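# Four arms lift a cloth off lanterns and lay it flat

## Task

Four arms are bolted in the scene frame (positions in metres, heading in degrees counter-clockwise from +x): arm1 at x=+0.34 y=+0.74 z=+0.72 heading -90; arm2 at x=-0.34 y=+0.74 z=+0.72 heading -90; arm3 at x=-0.34 y=-0.74 z=+0.72 heading +90; arm4 at x=+0.34 y=-0.74 z=+0.72 heading +90. The lanterns stand inside holes in a cloth. Lift the cloth up and off them, then lay it out flat. Each lantern has to finish upright on the spot where it stands now. If the cloth's mean height drops by more than about a thumb's length in a single fall while no gripper is holding it, the task fails. At the end, open the grippers and move the arms away. The result only counts if it stays in place with no robot supporting it. Knocking a rigid object, or pushing one out of the work area, also fails the task.

## Robot and tools

Robots: four identical i2rt Big YAM arms named arm1, arm2, arm3 and arm4. Each has six revolute joints, a two-finger gripper and a wrist camera. Two more cameras are fixed in the room: cam_high and cam_low. The wrist cameras are arm1_cam_wrist, arm2_cam_wrist, arm3_cam_wrist and arm4_cam_wrist. The hand can reach roughly 1.0 m out from the joint1 axis. arm1 and arm2 sit at y=+0.74 and face -y. arm3 and arm4 sit at y=-0.74 and face +y. The cloth and lanterns lie between the two pairs.

Frame: there is one scene frame. Its origin is on the floor and +z points up. The hand point is halfway between the fingertips. The hand's z axis runs along the fingers, and the fingers open along the hand's y axis. No pose is printed for any arm's foot.

execute_actions(actions, cameras): actions is a list holding one action, or none at all. An empty list only returns state and images. Each action is an object keyed by arm name. Under each arm you put "joints", which maps joint names to absolute targets; these are not offsets. Every arm you name starts moving at the same moment, and each may finish at a different time. The keys, with their units and ranges, are:
- joint1_rad, -2.879 to 2.879 rad, tolerance ±0.045. This rotates the whole arm about its foot. Positive is counter-clockwise seen from above, and 0 points the arm the way its foot faces.
- joint2_rad, 0 to 3.141, ±0.14. This is the shoulder. At 0 the upper arm lies roughly level and points backward. Increasing it lifts the upper arm and then carries it forward.
- joint3_rad, 0 to 3.019, ±0.09. This is the elbow. At 0 the forearm is folded back on the upper arm, and larger values open it.
- joint4_rad, -1.692 to 1.57, ±0.055. This pitches the hand, and positive tips the fingers up.
- joint5_rad, -1.57 to 1.57, ±0.03. This yaws the hand sideways, and positive is toward the arm's right.
- joint6_rad, -2.094 to 2.094, ±0.035. This rolls the hand, and positive is clockwise viewed from behind it.
- gripper_m, 0 to 0.093 m. This is the gap between the fingertips. Each finger pad pushes with about 50 to 62 N at most.
One action runs for no more than 15 s. Joints move at different speeds, so the hand can take a wide, curved path between two postures. An unknown key or an out-of-range value rejects the whole call, and nothing moves. cameras is a list of camera names, or "all". If you omit it or pass null, you get every camera; [] gives no images.

wait(seconds): 0 to 10 s. It sends no new commands and returns the same things as an empty action.
zoom_image(camera, region): region is [x0, y0, x1, y1] in pixels of that camera's latest full image, with (0,0) at the top-left. The region can be at most 504x504. The room cameras are 896x504, and the wrist cameras are 616x616 fisheye.
read_manual(section): returns only the URDF licence texts.
finished_scene(scene): ends the current scene for good and reports whether it succeeded. Call it only once the cloth is flat, released, and the arms are clear.

Results: each result gives every arm's joint_positions, joint torques (these include offsets and noise, and are nonzero even in free air), and a joint_status for each commanded joint. The "pictures" line lists the returned images in order. joint_status values mean:
- off_target: the joint stopped short and may keep pushing.
- contact_stop: the joint stopped on contact.
- time_out: the joint ran out of time. After contact_stop or time_out the joint holds where it stopped. A joint that timed out may still push toward a target clamped near its position; on_its_own lists that joint.
- not_followed: a self/inter-arm collision check blocked that arm's joint targets. Its gripper target still runs. The blocked targets may be retried on every later action.
The on_its_own section covers whatever you did not command in this call. In it, "held at" is the target being held, not the actual position. A joint you leave out can still be driving toward an old target. To relieve a push, send the joint its reported position. A target very near the current position might not produce any motion. If a result reports a stop, the later motion calls in that same reply are skipped.

Hazards: the arms do not stop when they touch something and can press very hard. Two arms pressing firmly together ends the run, and a hard collision can too. The anti-collision check does not cover fingers, gripper housings or wrist cameras, and it can react too late. Sustained pushing, or holding a load, heats the motors. A MOTOR HOT line appears from 85 °C. At 100 °C that whole arm goes limp and drops; this shows as OVER-TEMPERATURE FAULT and limit_stop_at_motor_heat. The simulation keeps running while you compose a reply. Lower the cloth while it is gripped rather than letting it fall, and lift it high enough to clear the lantern tops so none tip. Drops, slips, slams and hard contacts are all bad.

Calibration is given per camera (OpenCV conventions): K, distortion D and T_world_to_cam. Each can be off by a few degrees or millimetres. Wrist-camera poses are computed from joint readings, so they are less accurate.

Each tool is called after "Emit:" as a command line: name --argument value for each argument, lists and objects as JSON in quotes; but a table of rows of numbers goes row by row, as --pt "numbers of a row", without its own name.

## Session

Emit:
execute_actions --actions '[]'

Scene clock: 0.00 s.
Joint torques (N m, as the arm reports them, + toward a larger angle): no reading
arm1.joint_positions: joint1_rad=+0.007 joint2_rad=+0.443 joint3_rad=+1.460 joint4_rad=-1.541 joint5_rad=+0.006 joint6_rad=+0.003 gripper_m=+0.095
arm1.joint_status: not commanded
arm1.hand: x=+0.3326 y=+0.6169 z=+1.3503 quat_wxyz=(-0.343, -0.624, -0.600, +0.363) (m; scene frame)
arm2.joint_positions: joint1_rad=-0.003 joint2_rad=+0.438 joint3_rad=+1.467 joint4_rad=-1.543 joint5_rad=+0.002 joint6_rad=+0.008 gripper_m=+0.094
arm2.joint_status: not commanded
arm2.hand: x=-0.3327 y=+0.6225 z=+1.3200 quat_wxyz=(-0.361, -0.607, -0.613, +0.354) (m; scene frame)
arm3.joint_positions: joint1_rad=+0.012 joint2_rad=+0.432 joint3_rad=+1.476 joint4_rad=-1.540 joint5_rad=-0.001 joint6_rad=+0.010 gripper_m=+0.095
arm3.joint_status: not commanded
arm3.hand: x=-0.3351 y=-0.6245 z=+1.3797 quat_wxyz=(-0.369, +0.594, -0.621, -0.354) (m; scene frame)
arm4.joint_positions: joint1_rad=-0.001 joint2_rad=+0.451 joint3_rad=+1.461 joint4_rad=-1.519 joint5_rad=-0.013 joint6_rad=+0.017 gripper_m=+0.095
arm4.joint_status: not commanded
arm4.hand: x=+0.3359 y=-0.6092 z=+1.3720 quat_wxyz=(-0.341, +0.614, -0.607, -0.372) (m; scene frame)
pictures: arm1_cam_wrist, arm2_cam_wrist, arm3_cam_wrist, arm4_cam_wrist, cam_high, cam_low
Images, in order (width x height): arm1_cam_wrist 616x616, arm2_cam_wrist 616x616, arm3_cam_wrist 616x616, arm4_cam_wrist 616x616, cam_high 896x504, cam_low 896x504.

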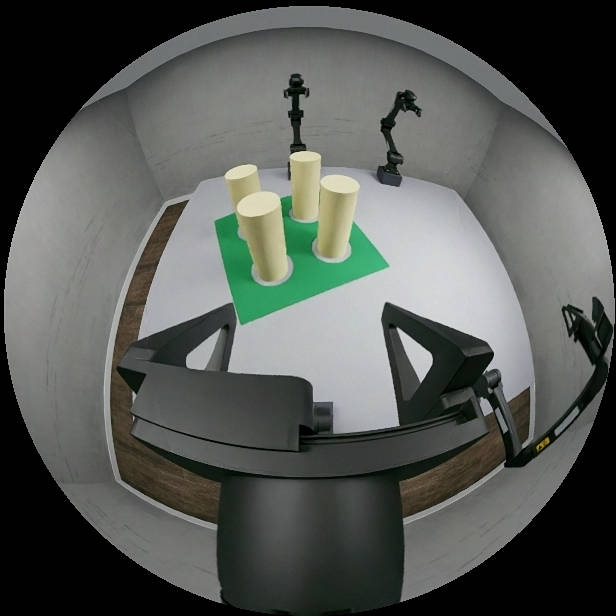

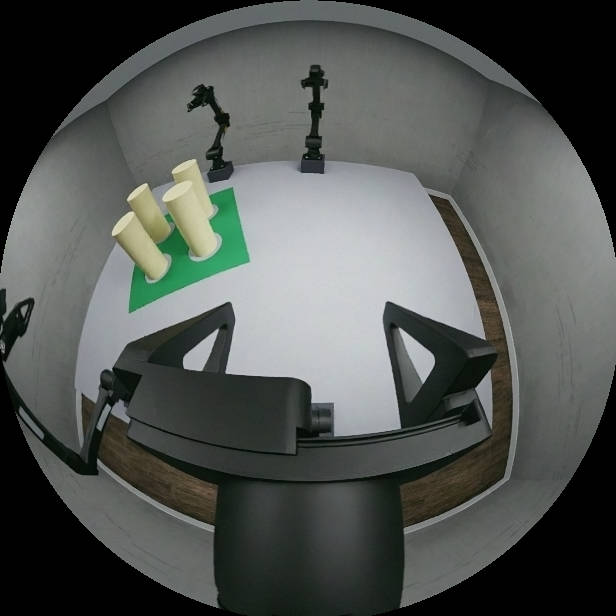

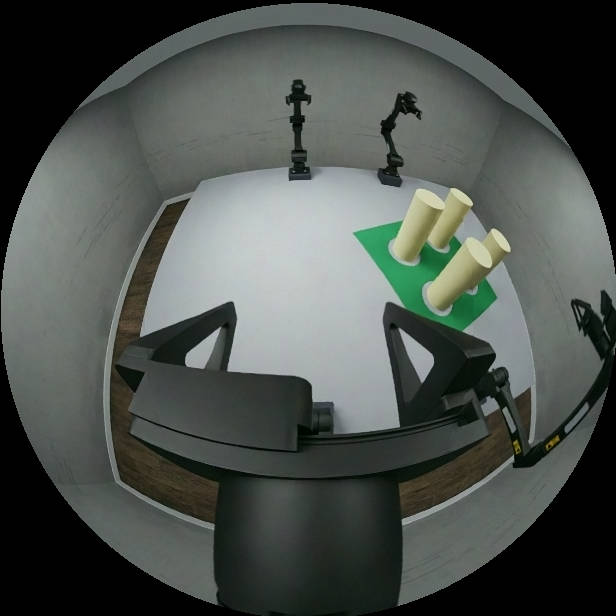

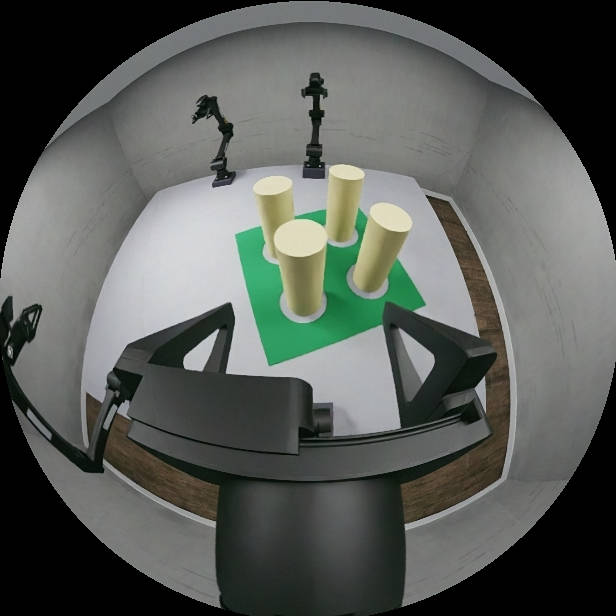

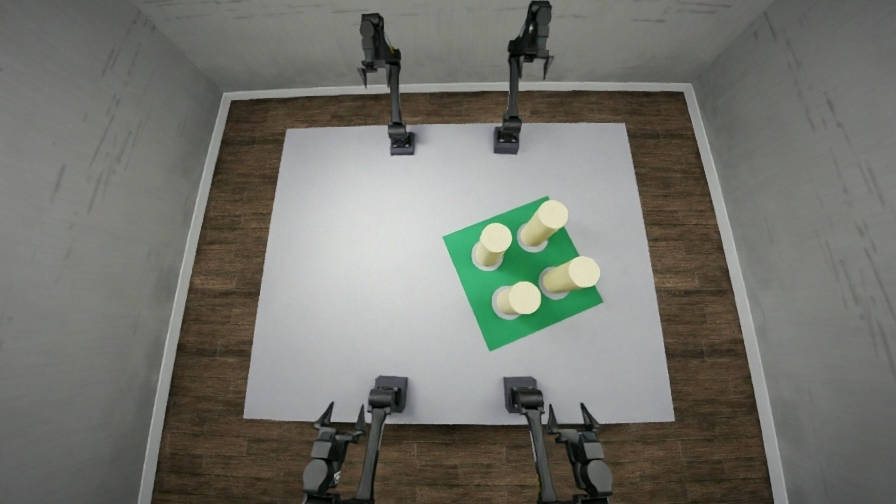

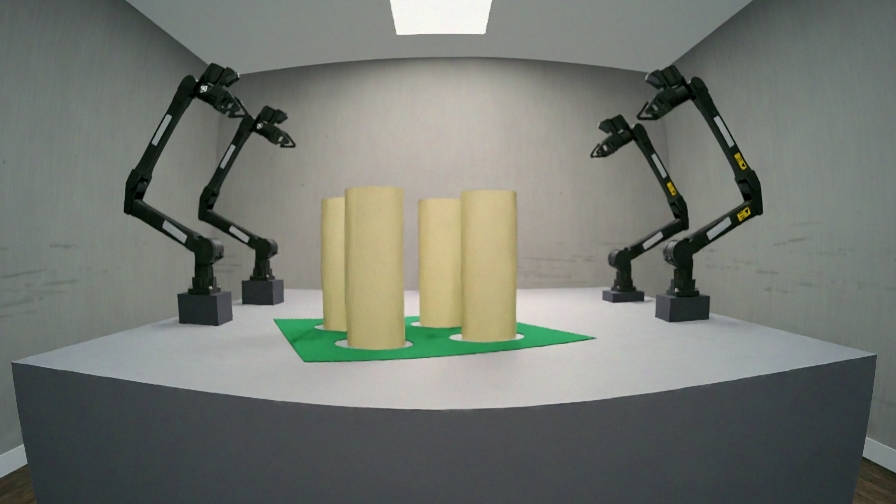

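Emit:
execute_actions --actions '[{"arm1":{"joints":{"joint1_rad":0.562,"gripper_m":0.045}},"arm2":{"joints":{"joint1_rad":0.47,"gripper_m":0.045}},"arm3":{"joints":{"joint1_rad":-1.208,"gripper_m":0.045}},"arm4":{"joints":{"joint1_rad":-0.834,"gripper_m":0.045,"joint2_rad":1.3}}}]' --cameras '[]'

Emit:
execute_actions --actions '[{"arm1":{"joints":{"joint2_rad":1.3,"joint3_rad":1.004,"joint4_rad":-0.9}},"arm2":{"joints":{"joint2_rad":2.0,"joint3_rad":1.986,"joint4_rad":-0.998}},"arm3":{"joints":{"joint2_rad":1.7,"joint3_rad":1.37,"joint4_rad":-0.9}},"arm4":{"joints":{"joint2_rad":1.9,"joint3_rad":1.634,"joint4_rad":-0.759}}}]' --cameras '[]'

Emit:
execute_actions --actions '[{"arm1":{"joints":{"joint2_rad":1.766,"joint4_rad":-0.538}},"arm2":{"joints":{"joint2_rad":2.288}},"arm3":{"joints":{"joint2_rad":2.035,"joint4_rad":-0.635}},"arm4":{"joints":{"joint2_rad":2.175}}}]'

Scene clock: 3.33 s.
Joint torques (N m, as the arm reports them, + toward a larger angle): arm1=[1.11 6.78 6.54 1.88 0.1  0.07] | arm2=[1.56 4.53 8.32 2.06 0.08 0.06] | arm3=[ 0.23  6.49  7.3   1.88  0.02 -0.04] | arm4=[-1.17 -9.56 10.3   0.46 -0.06 -0.04]
arm1.joint_positions: joint1_rad=+0.558 joint2_rad=+0.443 joint3_rad=+1.460 joint4_rad=-1.541 joint5_rad=+0.006 joint6_rad=+0.003 gripper_m=+0.045
arm1.joint_status: all done
arm1.hand: x=+0.3975 y=+0.6319 z=+1.3499 quat_wxyz=(-0.428, -0.438, -0.748, +0.255) (m; scene frame)
arm2.joint_positions: joint1_rad=+0.461 joint2_rad=+0.438 joint3_rad=+1.467 joint4_rad=-1.543 joint5_rad=+0.002 joint6_rad=+0.008 gripper_m=+0.045
arm2.joint_status: all done
arm2.hand: x=-0.2797 y=+0.6357 z=+1.3199 quat_wxyz=(-0.432, -0.450, -0.737, +0.261) (m; scene frame)
arm3.joint_positions: joint1_rad=-1.202 joint2_rad=+0.432 joint3_rad=+1.476 joint4_rad=-1.540 joint5_rad=-0.001 joint6_rad=+0.010 gripper_m=+0.045
arm3.joint_status: all done
arm3.hand: x=-0.2310 y=-0.7035 z=+1.3808 quat_wxyz=(-0.509, +0.132, -0.847, -0.082) (m; scene frame)
arm4.joint_positions: joint1_rad=-0.841 joint2_rad=+1.314 joint3_rad=+1.461 joint4_rad=-1.519 joint5_rad=-0.014 joint6_rad=+0.017 gripper_m=+0.045
arm4.joint_status: all done
arm4.hand: x=+0.6400 y=-0.4493 z=+1.1367 quat_wxyz=(-0.083, +0.362, -0.927, -0.044) (m; scene frame)
pictures: none
No camera images: the call's "cameras" was empty. Leave "cameras" out to get every camera's image.

Scene clock: 5.50 s.
Joint torques (N m, as the arm reports them, + toward a larger angle): arm1=[ 1.5  -7.54  9.16  1.8   0.08  0.09] | arm2=[  1.47 -20.82  15.07   1.26   0.08   0.06] | arm3=[  0.24 -18.59   9.36   1.38   0.03  -0.05] | arm4=[ -1.12 -19.02  10.82   1.37  -0.06  -0.04]
arm1.joint_positions: joint1_rad=+0.558 joint2_rad=+1.289 joint3_rad=+0.994 joint4_rad=-0.920 joint5_rad=+0.006 joint6_rad=+0.003 gripper_m=+0.045
arm1.joint_status: all done
arm1.hand: x=+0.5476 y=+0.3619 z=+0.9643 quat_wxyz=(-0.149, -0.498, -0.849, +0.093) (m; scene frame)
arm2.joint_positions: joint1_rad=+0.461 joint2_rad=+1.987 joint3_rad=+1.943 joint4_rad=-0.998 joint5_rad=+0.002 joint6_rad=+0.008 gripper_m=+0.045
arm2.joint_status: all done
arm2.hand: x=+0.0094 y=+0.0822 z=+0.9816 quat_wxyz=(-0.223, -0.503, -0.824, +0.136) (m; scene frame)
arm3.joint_positions: joint1_rad=-1.202 joint2_rad=+1.700 joint3_rad=+1.358 joint4_rad=-0.919 joint5_rad=-0.001 joint6_rad=+0.010 gripper_m=+0.045
arm3.joint_status: all done
arm3.hand: x=+0.2080 y=-0.5615 z=+0.9554 quat_wxyz=(-0.156, +0.151, -0.976, -0.024) (m; scene frame)
arm4.joint_positions: joint1_rad=-0.841 joint2_rad=+1.911 joint3_rad=+1.611 joint4_rad=-0.782 joint5_rad=-0.014 joint6_rad=+0.017 gripper_m=+0.045
arm4.joint_status: all done
arm4.hand: x=+0.8370 y=-0.2608 z=+0.9390 quat_wxyz=(-0.215, +0.354, -0.905, -0.098) (m; scene frame)
pictures: none
No camera images: the call's "cameras" was empty. Leave "cameras" out to get every camera's image.

Scene clock: 6.87 s.
Joint torques (N m, as the arm reports them, + toward a larger angle): arm1=[  1.1  -13.6    7.02   1.47   0.1    0.08] | arm2=[  1.54 -23.57  12.16   0.79   0.1    0.06] | arm3=[  0.28 -24.08   8.07   1.16   0.01  -0.05] | arm4=[ -1.09 -21.07   9.34   0.76  -0.06  -0.04]
arm1.joint_positions: joint1_rad=+0.558 joint2_rad=+1.768 joint3_rad=+0.994 joint4_rad=-0.556 joint5_rad=+0.006 joint6_rad=+0.003 gripper_m=+0.045
arm1.joint_status: all done
arm1.hand: x=+0.5766 y=+0.3086 z=+0.7752 quat_wxyz=(-0.099, -0.502, -0.857, +0.064) (m; scene frame)
arm2.joint_positions: joint1_rad=+0.461 joint2_rad=+2.277 joint3_rad=+1.965 joint4_rad=-0.997 joint5_rad=+0.002 joint6_rad=+0.008 gripper_m=+0.045
arm2.joint_status: all done
arm2.hand: x=+0.0108 y=+0.0786 z=+0.7816 quat_wxyz=(-0.111, -0.516, -0.846, +0.069) (m; scene frame)
arm3.joint_positions: joint1_rad=-1.202 joint2_rad=+2.059 joint3_rad=+1.353 joint4_rad=-0.654 joint5_rad=-0.001 joint6_rad=+0.010 gripper_m=+0.045
arm3.joint_status: all done
arm3.hand: x=+0.2373 y=-0.5528 z=+0.7657 quat_wxyz=(-0.108, +0.152, -0.982, -0.016) (m; scene frame)
arm4.joint_positions: joint1_rad=-0.841 joint2_rad=+2.190 joint3_rad=+1.612 joint4_rad=-0.774 joint5_rad=-0.014 joint6_rad=+0.017 gripper_m=+0.045
arm4.joint_status: all done
arm4.hand: x=+0.8186 y=-0.2771 z=+0.7553 quat_wxyz=(-0.092, +0.362, -0.926, -0.048) (m; scene frame)
pictures: arm1_cam_wrist, arm2_cam_wrist, arm3_cam_wrist, arm4_cam_wrist, cam_high, cam_low
camera_calibration (this result's frames):
arm1_cam_wrist: T_world_to_cam=[[-0.871724, -0.489912, 0.00916992, 0.643044], [-0.449102, 0.806314, 0.384922, -0.287143], [-0.195972, 0.331427, -0.922904, 0.850822], [0, 0, 0, 1]] pos_world=[0.598337, 0.264577, 0.889858]
arm2_cam_wrist: T_world_to_cam=[[-0.893946, -0.448017, -0.011909, 0.0532333], [-0.421979, 0.832445, 0.359123, -0.338162], [-0.15098, 0.326062, -0.933214, 0.832337], [0, 0, 0, 1]] pos_world=[0.0305563, 0.0339575, 0.898825]
arm3_cam_wrist: T_world_to_cam=[[0.300915, -0.953642, 0.00402687, -0.603752], [-0.874563, -0.274274, 0.399892, -0.245041], [-0.38025, -0.123856, -0.916553, 0.846624], [0, 0, 0, 1]] pos_world=[0.289303, -0.538113, 0.876397]
arm4_cam_wrist: T_world_to_cam=[[0.678629, -0.733875, -0.0298578, -0.732755], [-0.662542, -0.6292, 0.406381, 0.068534], [-0.31702, -0.256, -0.913216, 1.00132], [0, 0, 0, 1]] pos_world=[0.860112, -0.238291, 0.864689]
Images, in order (width x height): arm1_cam_wrist 616x616, arm2_cam_wrist 616x616, arm3_cam_wrist 616x616, arm4_cam_wrist 616x616, cam_high 896x504, cam_low 896x504.

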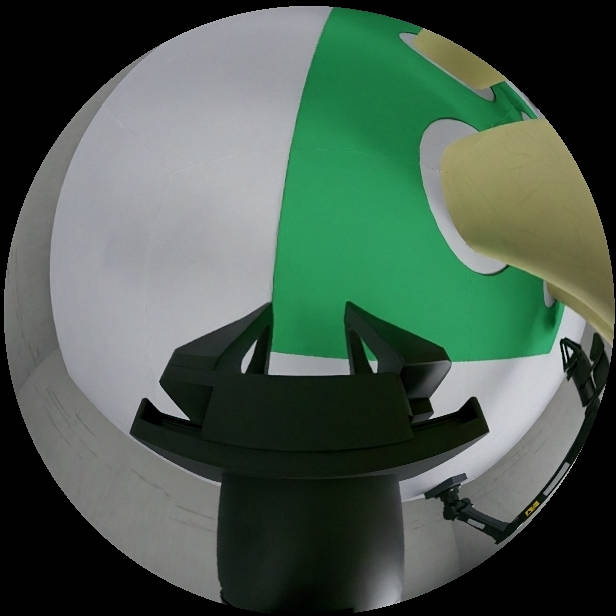

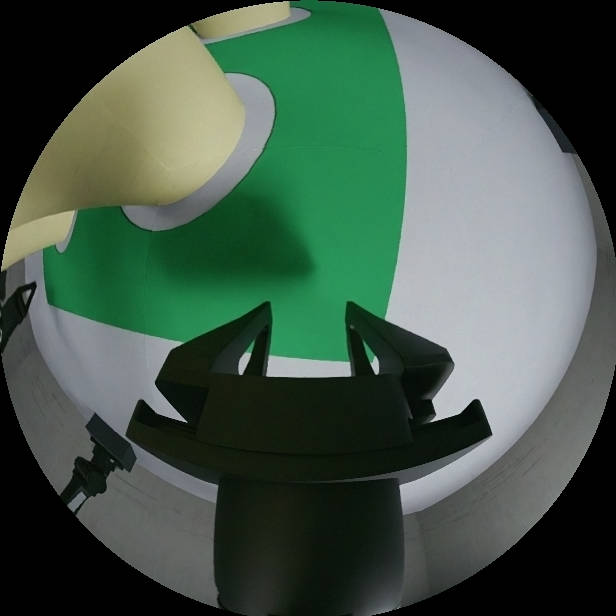

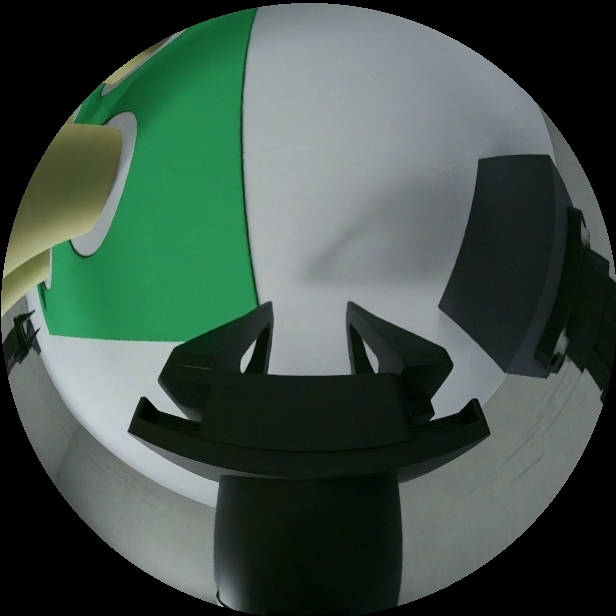

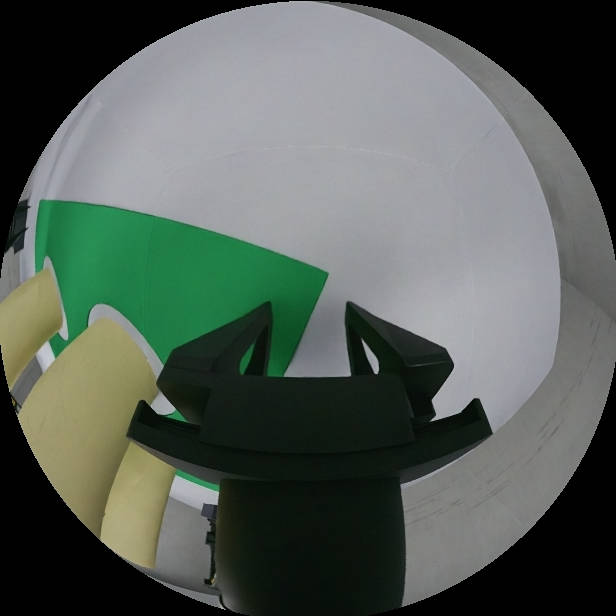

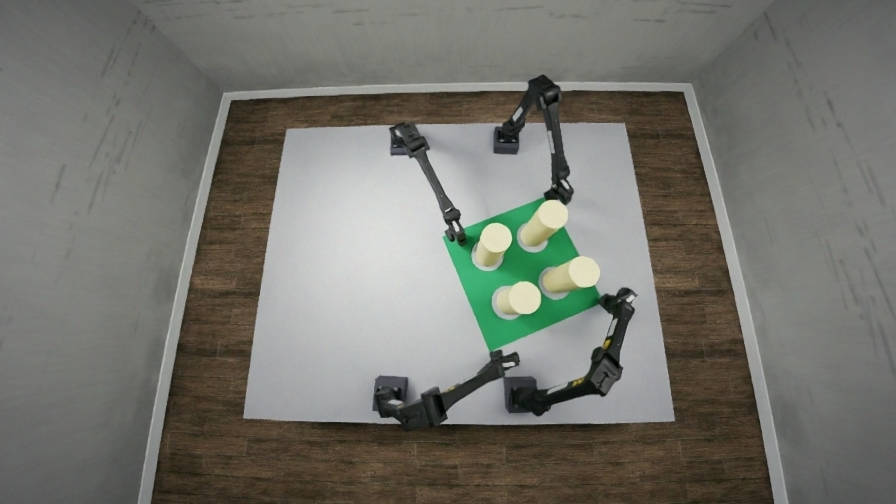

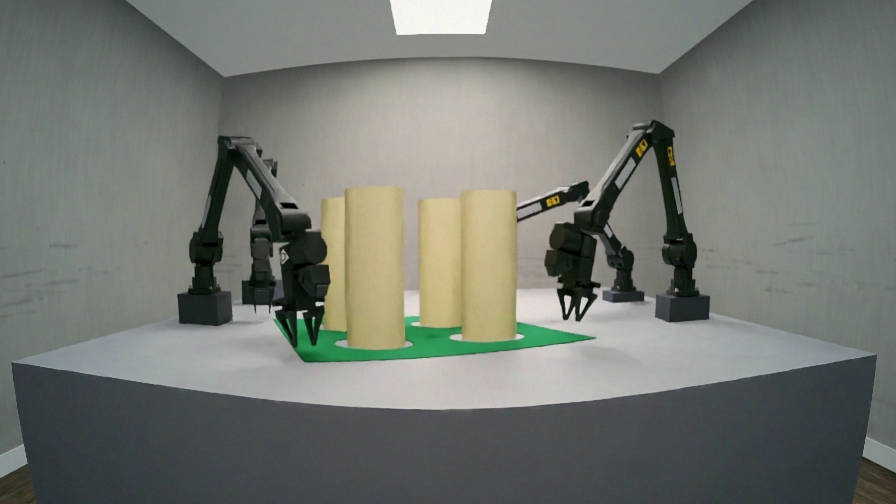

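Emit:
execute_actions --actions '[{"arm1":{"joints":{"joint2_rad":1.86,"joint4_rad":-0.45}},"arm2":{"joints":{"joint2_rad":2.355,"joint4_rad":-0.94}},"arm3":{"joints":{"joint1_rad":-1.125,"joint4_rad":-0.56}},"arm4":{"joints":{"joint1_rad":-0.8}}}]' --cameras '[]'

Emit:
execute_actions --actions '[{"arm3":{"joints":{"joint2_rad":2.11}},"arm4":{"joints":{"joint2_rad":2.22}}}]'

Scene clock: 9.13 s.
Joint torques (N m, as the arm reports them, + toward a larger angle): arm1=[  1.15 -13.77   6.49   1.55   0.12   0.06] | arm2=[  1.55 -23.42  11.85   1.19   0.1    0.06] | arm3=[ -0.13 -24.09   8.18   1.33   0.03  -0.03] | arm4=[ -1.99 -21.06   9.32   0.76  -0.06  -0.04]
arm1.joint_positions: joint1_rad=+0.558 joint2_rad=+1.856 joint3_rad=+0.994 joint4_rad=-0.469 joint5_rad=+0.006 joint6_rad=+0.003 gripper_m=+0.045
arm1.joint_status: all done
arm1.hand: x=+0.5795 y=+0.3031 z=+0.7385 quat_wxyz=(-0.099, -0.502, -0.857, +0.064) (m; scene frame)
arm2.joint_positions: joint1_rad=+0.461 joint2_rad=+2.336 joint3_rad=+1.967 joint4_rad=-0.948 joint5_rad=+0.002 joint6_rad=+0.008 gripper_m=+0.045
arm2.joint_status: all done
arm2.hand: x=+0.0129 y=+0.0744 z=+0.7424 quat_wxyz=(-0.108, -0.517, -0.847, +0.067) (m; scene frame)
arm3.joint_positions: joint1_rad=-1.118 joint2_rad=+2.059 joint3_rad=+1.353 joint4_rad=-0.580 joint5_rad=-0.001 joint6_rad=+0.010 gripper_m=+0.045
arm3.joint_status: all done
arm3.hand: x=+0.2356 y=-0.4985 z=+0.7700 quat_wxyz=(-0.143, +0.193, -0.970, -0.028) (m; scene frame)
arm4.joint_positions: joint1_rad=-0.797 joint2_rad=+2.190 joint3_rad=+1.612 joint4_rad=-0.774 joint5_rad=-0.014 joint6_rad=+0.017 gripper_m=+0.045
arm4.joint_status: all done
arm4.hand: x=+0.7980 y=-0.2565 z=+0.7555 quat_wxyz=(-0.091, +0.382, -0.918, -0.050) (m; scene frame)
pictures: none
No camera images: the call's "cameras" was empty. Leave "cameras" out to get every camera's image.

Scene clock: 9.97 s.
Joint torques (N m, as the arm reports them, + toward a larger angle): arm1=[  1.17 -13.6    6.5    1.53   0.1    0.08] | arm2=[  1.49 -22.59  11.65   1.19   0.1    0.06] | arm3=[  0.02 -20.42   7.91   1.16   0.02  -0.03] | arm4=[ -1.88 -18.75   9.23   0.74  -0.06  -0.04]
arm1.joint_positions: joint1_rad=+0.558 joint2_rad=+1.856 joint3_rad=+0.994 joint4_rad=-0.469 joint5_rad=+0.006 joint6_rad=+0.003 gripper_m=+0.045
arm1.joint_status: not commanded
arm1.hand: x=+0.5795 y=+0.3031 z=+0.7385 quat_wxyz=(-0.099, -0.502, -0.857, +0.064) (m; scene frame)
arm2.joint_positions: joint1_rad=+0.461 joint2_rad=+2.336 joint3_rad=+1.967 joint4_rad=-0.948 joint5_rad=+0.002 joint6_rad=+0.008 gripper_m=+0.045
arm2.joint_status: not commanded
arm2.hand: x=+0.0129 y=+0.0744 z=+0.7424 quat_wxyz=(-0.108, -0.517, -0.847, +0.067) (m; scene frame)
arm3.joint_positions: joint1_rad=-1.118 joint2_rad=+2.095 joint3_rad=+1.353 joint4_rad=-0.578 joint5_rad=-0.001 joint6_rad=+0.010 gripper_m=+0.045
arm3.joint_status: all done
arm3.hand: x=+0.2298 y=-0.5011 z=+0.7484 quat_wxyz=(-0.126, +0.193, -0.973, -0.024) (m; scene frame)
arm4.joint_positions: joint1_rad=-0.797 joint2_rad=+2.207 joint3_rad=+1.612 joint4_rad=-0.774 joint5_rad=-0.014 joint6_rad=+0.017 gripper_m=+0.045
arm4.joint_status: all done
arm4.hand: x=+0.7957 y=-0.2588 z=+0.7444 quat_wxyz=(-0.083, +0.382, -0.919, -0.047) (m; scene frame)
pictures: arm1_cam_wrist, arm2_cam_wrist, arm3_cam_wrist, arm4_cam_wrist, cam_high, cam_low
camera_calibration (this result's frames):
arm1_cam_wrist: T_world_to_cam=[[-0.871723, -0.489913, 0.00917055, 0.64321], [-0.449028, 0.806187, 0.385274, -0.267606], [-0.196144, 0.331734, -0.922757, 0.819228], [0, 0, 0, 1]] pos_world=[0.601225, 0.259091, 0.853151]
arm2_cam_wrist: T_world_to_cam=[[-0.893998, -0.447916, -0.0117632, 0.0526402], [-0.420613, 0.829878, 0.366587, -0.325061], [-0.154438, 0.332676, -0.930309, 0.794802], [0, 0, 0, 1]] pos_world=[0.0330831, 0.0289275, 0.859194]
arm3_cam_wrist: T_world_to_cam=[[0.380174, -0.924905, 0.0042278, -0.556029], [-0.861935, -0.352625, 0.364313, -0.246042], [-0.335464, -0.142146, -0.931267, 0.825804], [0, 0, 0, 1]] pos_world=[0.276343, -0.48365, 0.861032]
arm4_cam_wrist: T_world_to_cam=[[0.709584, -0.703977, -0.0301017, -0.720824], [-0.629492, -0.652542, 0.421816, 0.0254482], [-0.316592, -0.280366, -0.906181, 0.976869], [0, 0, 0, 1]] pos_world=[0.836774, -0.216958, 0.852788]
Images, in order (width x height): arm1_cam_wrist 616x616, arm2_cam_wrist 616x616, arm3_cam_wrist 616x616, arm4_cam_wrist 616x616, cam_high 896x504, cam_low 896x504.

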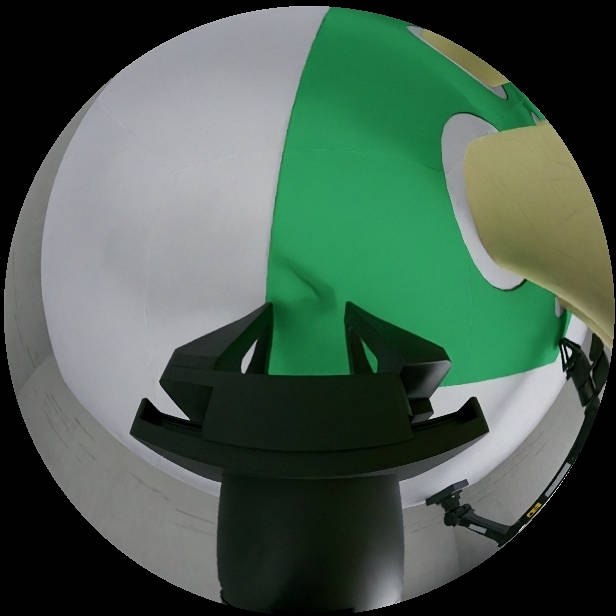

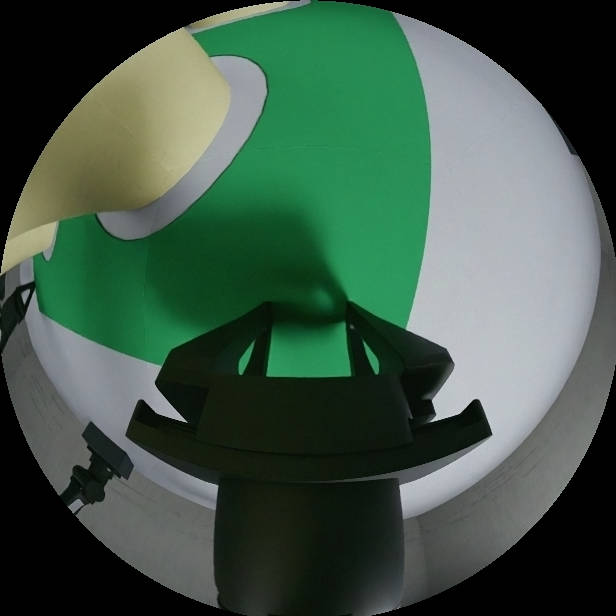

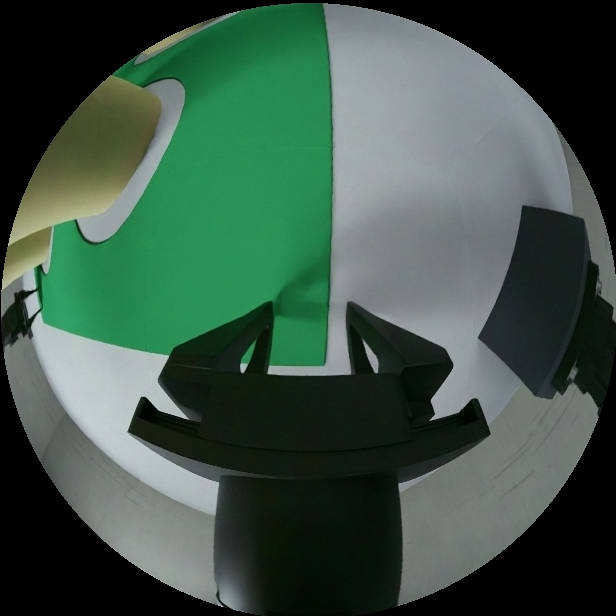

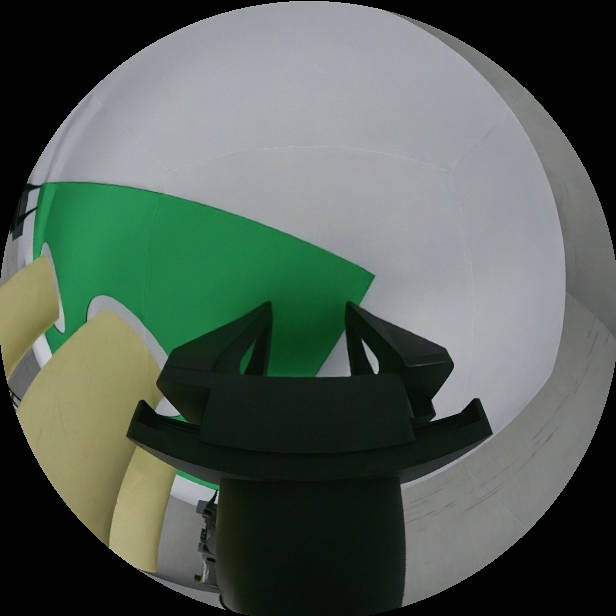

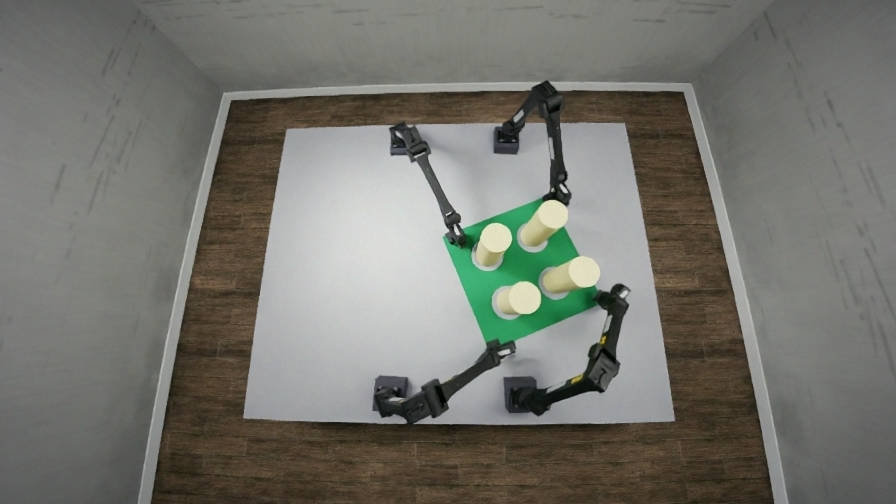

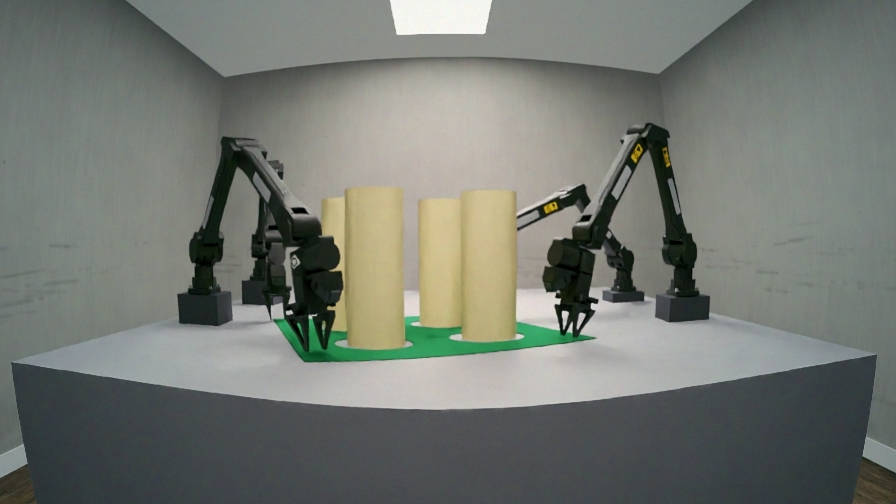

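Nearly touching. Press on, close, lift a bit.

Emit:
execute_actions --actions '[{"arm1":{"joints":{"joint2_rad":1.91}},"arm2":{"joints":{"joint2_rad":2.40}},"arm3":{"joints":{"joint2_rad":2.17}},"arm4":{"joints":{"joint2_rad":2.27}}}]' --cameras '[]'

Emit:
execute_actions --actions '[{"arm1":{"joints":{"gripper_m":0}},"arm2":{"joints":{"gripper_m":0}},"arm3":{"joints":{"gripper_m":0}},"arm4":{"joints":{"gripper_m":0}}}]' --cameras '[]'

Emit:
execute_actions --actions '[{"arm1":{"joints":{"joint2_rad":1.766,"joint4_rad":-0.55}},"arm2":{"joints":{"joint2_rad":2.288,"joint4_rad":-1.0}},"arm3":{"joints":{"joint2_rad":2.02,"joint4_rad":-0.62}},"arm4":{"joints":{"joint2_rad":2.14,"joint4_rad":-0.83}}}]'

Scene clock: 11.00 s.
Joint torques (N m, as the arm reports them, + toward a larger angle): arm1=[  1.42 -11.44   6.25   1.32   0.1    0.05] | arm2=[  1.5  -19.97  11.65   1.19   0.09   0.06] | arm3=[ -0.12 -15.61   7.67   0.99   0.06  -0.05] | arm4=[ -1.99 -17.43   8.55   0.61  -0.06  -0.04]
arm1.joint_positions: joint1_rad=+0.558 joint2_rad=+1.873 joint3_rad=+0.996 joint4_rad=-0.465 joint5_rad=+0.006 joint6_rad=+0.003 gripper_m=+0.045
arm1.joint_status: all done
arm1.hand: x=+0.5789 y=+0.3042 z=+0.7311 quat_wxyz=(-0.095, -0.502, -0.857, +0.061) (m; scene frame)
arm2.joint_positions: joint1_rad=+0.461 joint2_rad=+2.339 joint3_rad=+1.967 joint4_rad=-0.948 joint5_rad=+0.002 joint6_rad=+0.008 gripper_m=+0.045
arm2.joint_status: all done
arm2.hand: x=+0.0127 y=+0.0748 z=+0.7401 quat_wxyz=(-0.107, -0.517, -0.847, +0.066) (m; scene frame)
arm3.joint_positions: joint1_rad=-1.118 joint2_rad=+2.107 joint3_rad=+1.356 joint4_rad=-0.574 joint5_rad=-0.002 joint6_rad=+0.010 gripper_m=+0.045
arm3.joint_status: all done
arm3.hand: x=+0.2298 y=-0.5011 z=+0.7426 quat_wxyz=(-0.124, +0.193, -0.973, -0.024) (m; scene frame)
arm4.joint_positions: joint1_rad=-0.797 joint2_rad=+2.236 joint3_rad=+1.619 joint4_rad=-0.771 joint5_rad=-0.014 joint6_rad=+0.017 gripper_m=+0.045
arm4.joint_status: all done
arm4.hand: x=+0.7942 y=-0.2602 z=+0.7284 quat_wxyz=(-0.075, +0.382, -0.920, -0.043) (m; scene frame)
pictures: none
No camera images: the call's "cameras" was empty. Leave "cameras" out to get every camera's image.

Scene clock: 11.60 s.
Joint torques (N m, as the arm reports them, + toward a larger angle): arm1=[  1.46 -11.27   6.31   1.24  -0.08   0.06] | arm2=[  1.42 -19.92  11.66   1.13   0.1    0.06] | arm3=[  0.07 -15.75   7.57   0.8    0.12  -0.04] | arm4=[ -1.88 -17.19   8.61   0.61  -0.06  -0.04]
arm1.joint_positions: joint1_rad=+0.557 joint2_rad=+1.873 joint3_rad=+0.996 joint4_rad=-0.463 joint5_rad=+0.011 joint6_rad=+0.003 gripper_m=+0.003
arm1.joint_status: all done
arm1.hand: x=+0.5778 y=+0.3031 z=+0.7313 quat_wxyz=(-0.094, -0.503, -0.857, +0.064) (m; scene frame)
arm2.joint_positions: joint1_rad=+0.461 joint2_rad=+2.340 joint3_rad=+1.967 joint4_rad=-0.946 joint5_rad=+0.002 joint6_rad=+0.008 gripper_m=+0.000
arm2.joint_status: all done
arm2.hand: x=+0.0129 y=+0.0745 z=+0.7399 quat_wxyz=(-0.107, -0.517, -0.847, +0.067) (m; scene frame)
arm3.joint_positions: joint1_rad=-1.119 joint2_rad=+2.109 joint3_rad=+1.358 joint4_rad=-0.570 joint5_rad=-0.004 joint6_rad=+0.010 gripper_m=+0.001
arm3.joint_status: all done
arm3.hand: x=+0.2313 y=-0.5007 z=+0.7424 quat_wxyz=(-0.126, +0.193, -0.973, -0.025) (m; scene frame)
arm4.joint_positions: joint1_rad=-0.797 joint2_rad=+2.236 joint3_rad=+1.619 joint4_rad=-0.771 joint5_rad=-0.014 joint6_rad=+0.017 gripper_m=+0.001
arm4.joint_status: all done
arm4.hand: x=+0.7942 y=-0.2602 z=+0.7284 quat_wxyz=(-0.075, +0.382, -0.920, -0.043) (m; scene frame)
pictures: none
No camera images: the call's "cameras" was empty. Leave "cameras" out to get every camera's image.

Scene clock: 12.70 s.
Joint torques (N m, as the arm reports them, + toward a larger angle): arm1=[  1.61 -11.7    7.06   0.04  -0.1    0.08] | arm2=[  1.48 -23.87  11.67   0.53   0.1    0.06] | arm3=[  0.21 -23.65   7.87  -0.32   0.12  -0.04] | arm4=[ -1.87 -19.92   9.05  -0.14  -0.06  -0.04]
arm1.joint_positions: joint1_rad=+0.557 joint2_rad=+1.748 joint3_rad=+0.996 joint4_rad=-0.531 joint5_rad=+0.011 joint6_rad=+0.003 gripper_m=+0.003
arm1.joint_status: all done
arm1.hand: x=+0.5802 y=+0.2994 z=+0.7869 quat_wxyz=(-0.118, -0.501, -0.854, +0.078) (m; scene frame)
arm2.joint_positions: joint1_rad=+0.461 joint2_rad=+2.286 joint3_rad=+1.967 joint4_rad=-0.991 joint5_rad=+0.002 joint6_rad=+0.008 gripper_m=+0.000
arm2.joint_status: all done
arm2.hand: x=+0.0112 y=+0.0778 z=+0.7760 quat_wxyz=(-0.111, -0.517, -0.846, +0.069) (m; scene frame)
arm3.joint_positions: joint1_rad=-1.119 joint2_rad=+2.039 joint3_rad=+1.358 joint4_rad=-0.604 joint5_rad=-0.004 joint6_rad=+0.010 gripper_m=+0.001
arm3.joint_status: all done
arm3.hand: x=+0.2359 y=-0.4985 z=+0.7817 quat_wxyz=(-0.143, +0.192, -0.970, -0.029) (m; scene frame)
arm4.joint_positions: joint1_rad=-0.797 joint2_rad=+2.143 joint3_rad=+1.619 joint4_rad=-0.814 joint5_rad=-0.014 joint6_rad=+0.017 gripper_m=+0.001
arm4.joint_status: all done
arm4.hand: x=+0.7991 y=-0.2556 z=+0.7863 quat_wxyz=(-0.097, +0.382, -0.918, -0.053) (m; scene frame)
pictures: arm1_cam_wrist, arm2_cam_wrist, arm3_cam_wrist, arm4_cam_wrist, cam_high, cam_low
camera_calibration (this result's frames):
arm1_cam_wrist: T_world_to_cam=[[-0.873012, -0.487503, 0.0138525, 0.637922], [-0.454165, 0.823006, 0.341167, -0.250236], [-0.177721, 0.291552, -0.9399, 0.880109], [0, 0, 0, 1]] pos_world=[0.599679, 0.260337, 0.90375]
arm2_cam_wrist: T_world_to_cam=[[-0.893958, -0.447993, -0.0118744, 0.0531398], [-0.421656, 0.831839, 0.360902, -0.336668], [-0.151804, 0.327638, -0.932528, 0.826756], [0, 0, 0, 1]] pos_world=[0.0310516, 0.0329823, 0.893108]
arm3_cam_wrist: T_world_to_cam=[[0.379973, -0.924997, 0.000897774, -0.553502], [-0.872941, -0.358268, 0.331085, -0.226253], [-0.305931, -0.126587, -0.9436, 0.869752], [0, 0, 0, 1]] pos_world=[0.278894, -0.482947, 0.896104]
arm4_cam_wrist: T_world_to_cam=[[0.710118, -0.703421, -0.0305281, -0.719656], [-0.638233, -0.661407, 0.393955, 0.0386673], [-0.297307, -0.26027, -0.918623, 1.01633], [0, 0, 0, 1]] pos_world=[0.83788, -0.216127, 0.896417]
Images, in order (width x height): arm1_cam_wrist 616x616, arm2_cam_wrist 616x616, arm3_cam_wrist 616x616, arm4_cam_wrist 616x616, cam_high 896x504, cam_low 896x504.

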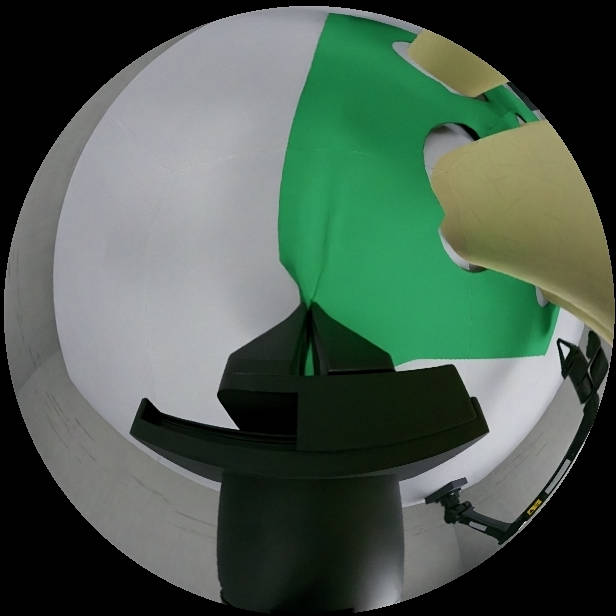

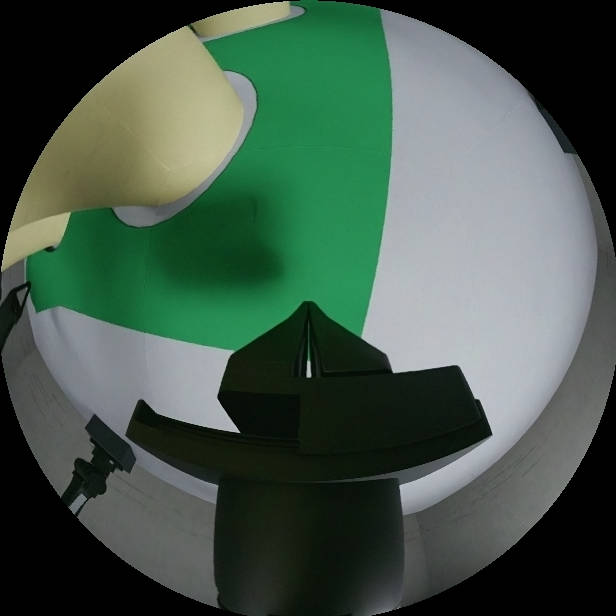

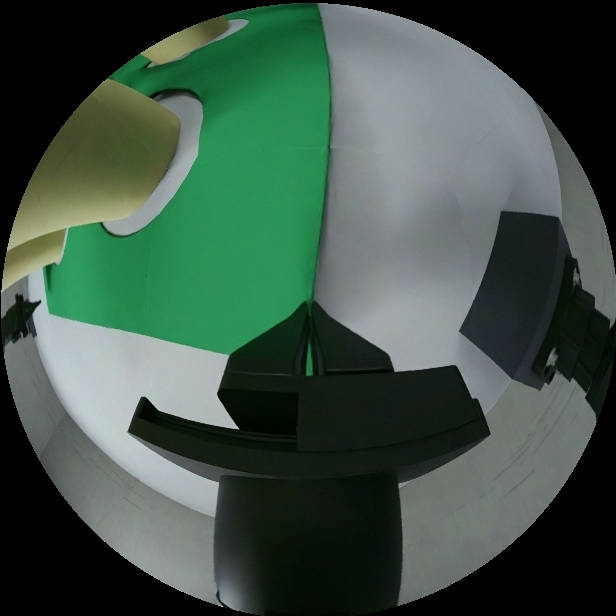

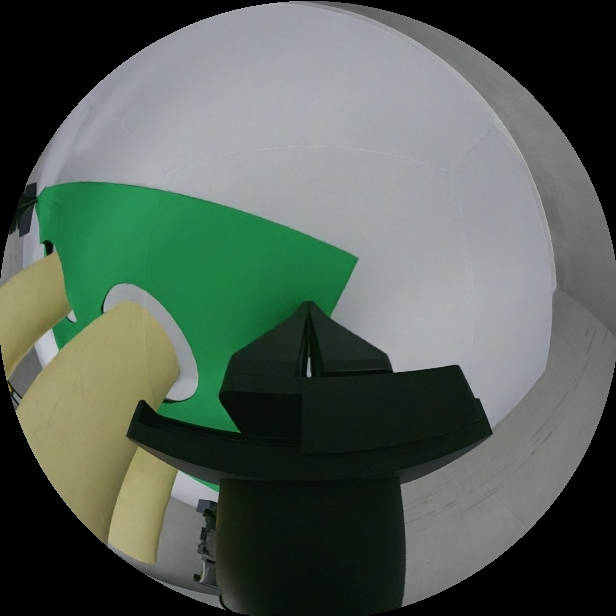

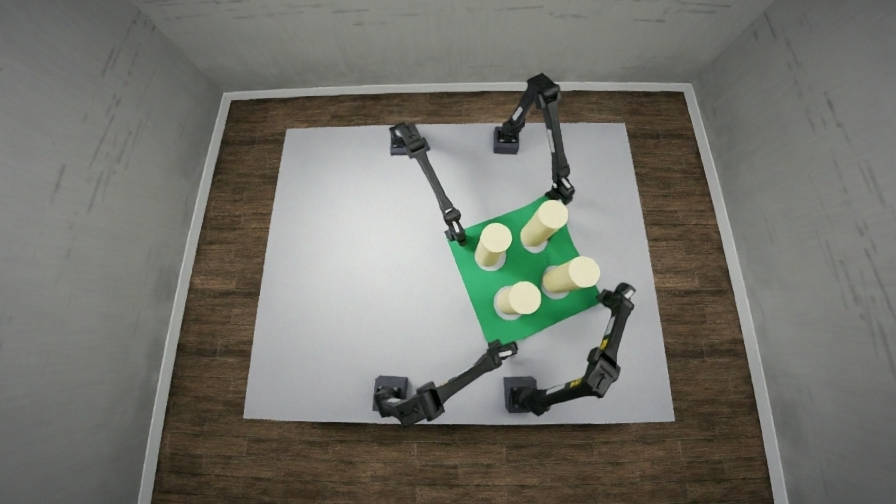

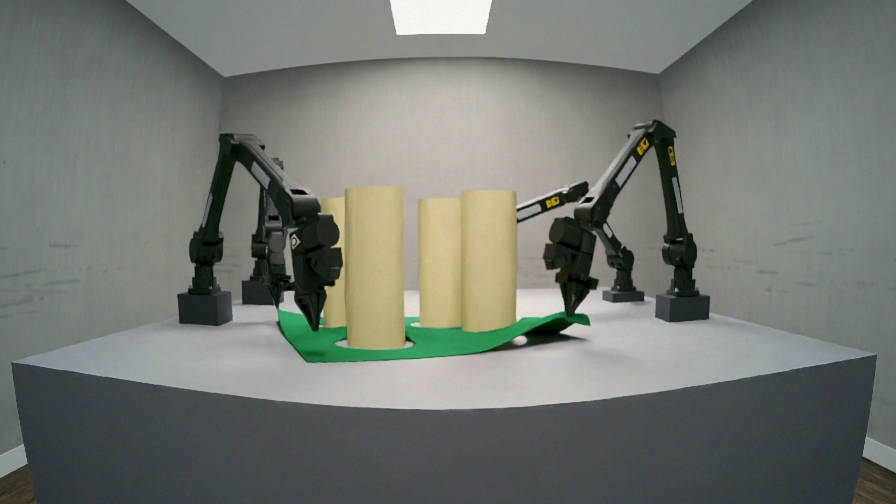

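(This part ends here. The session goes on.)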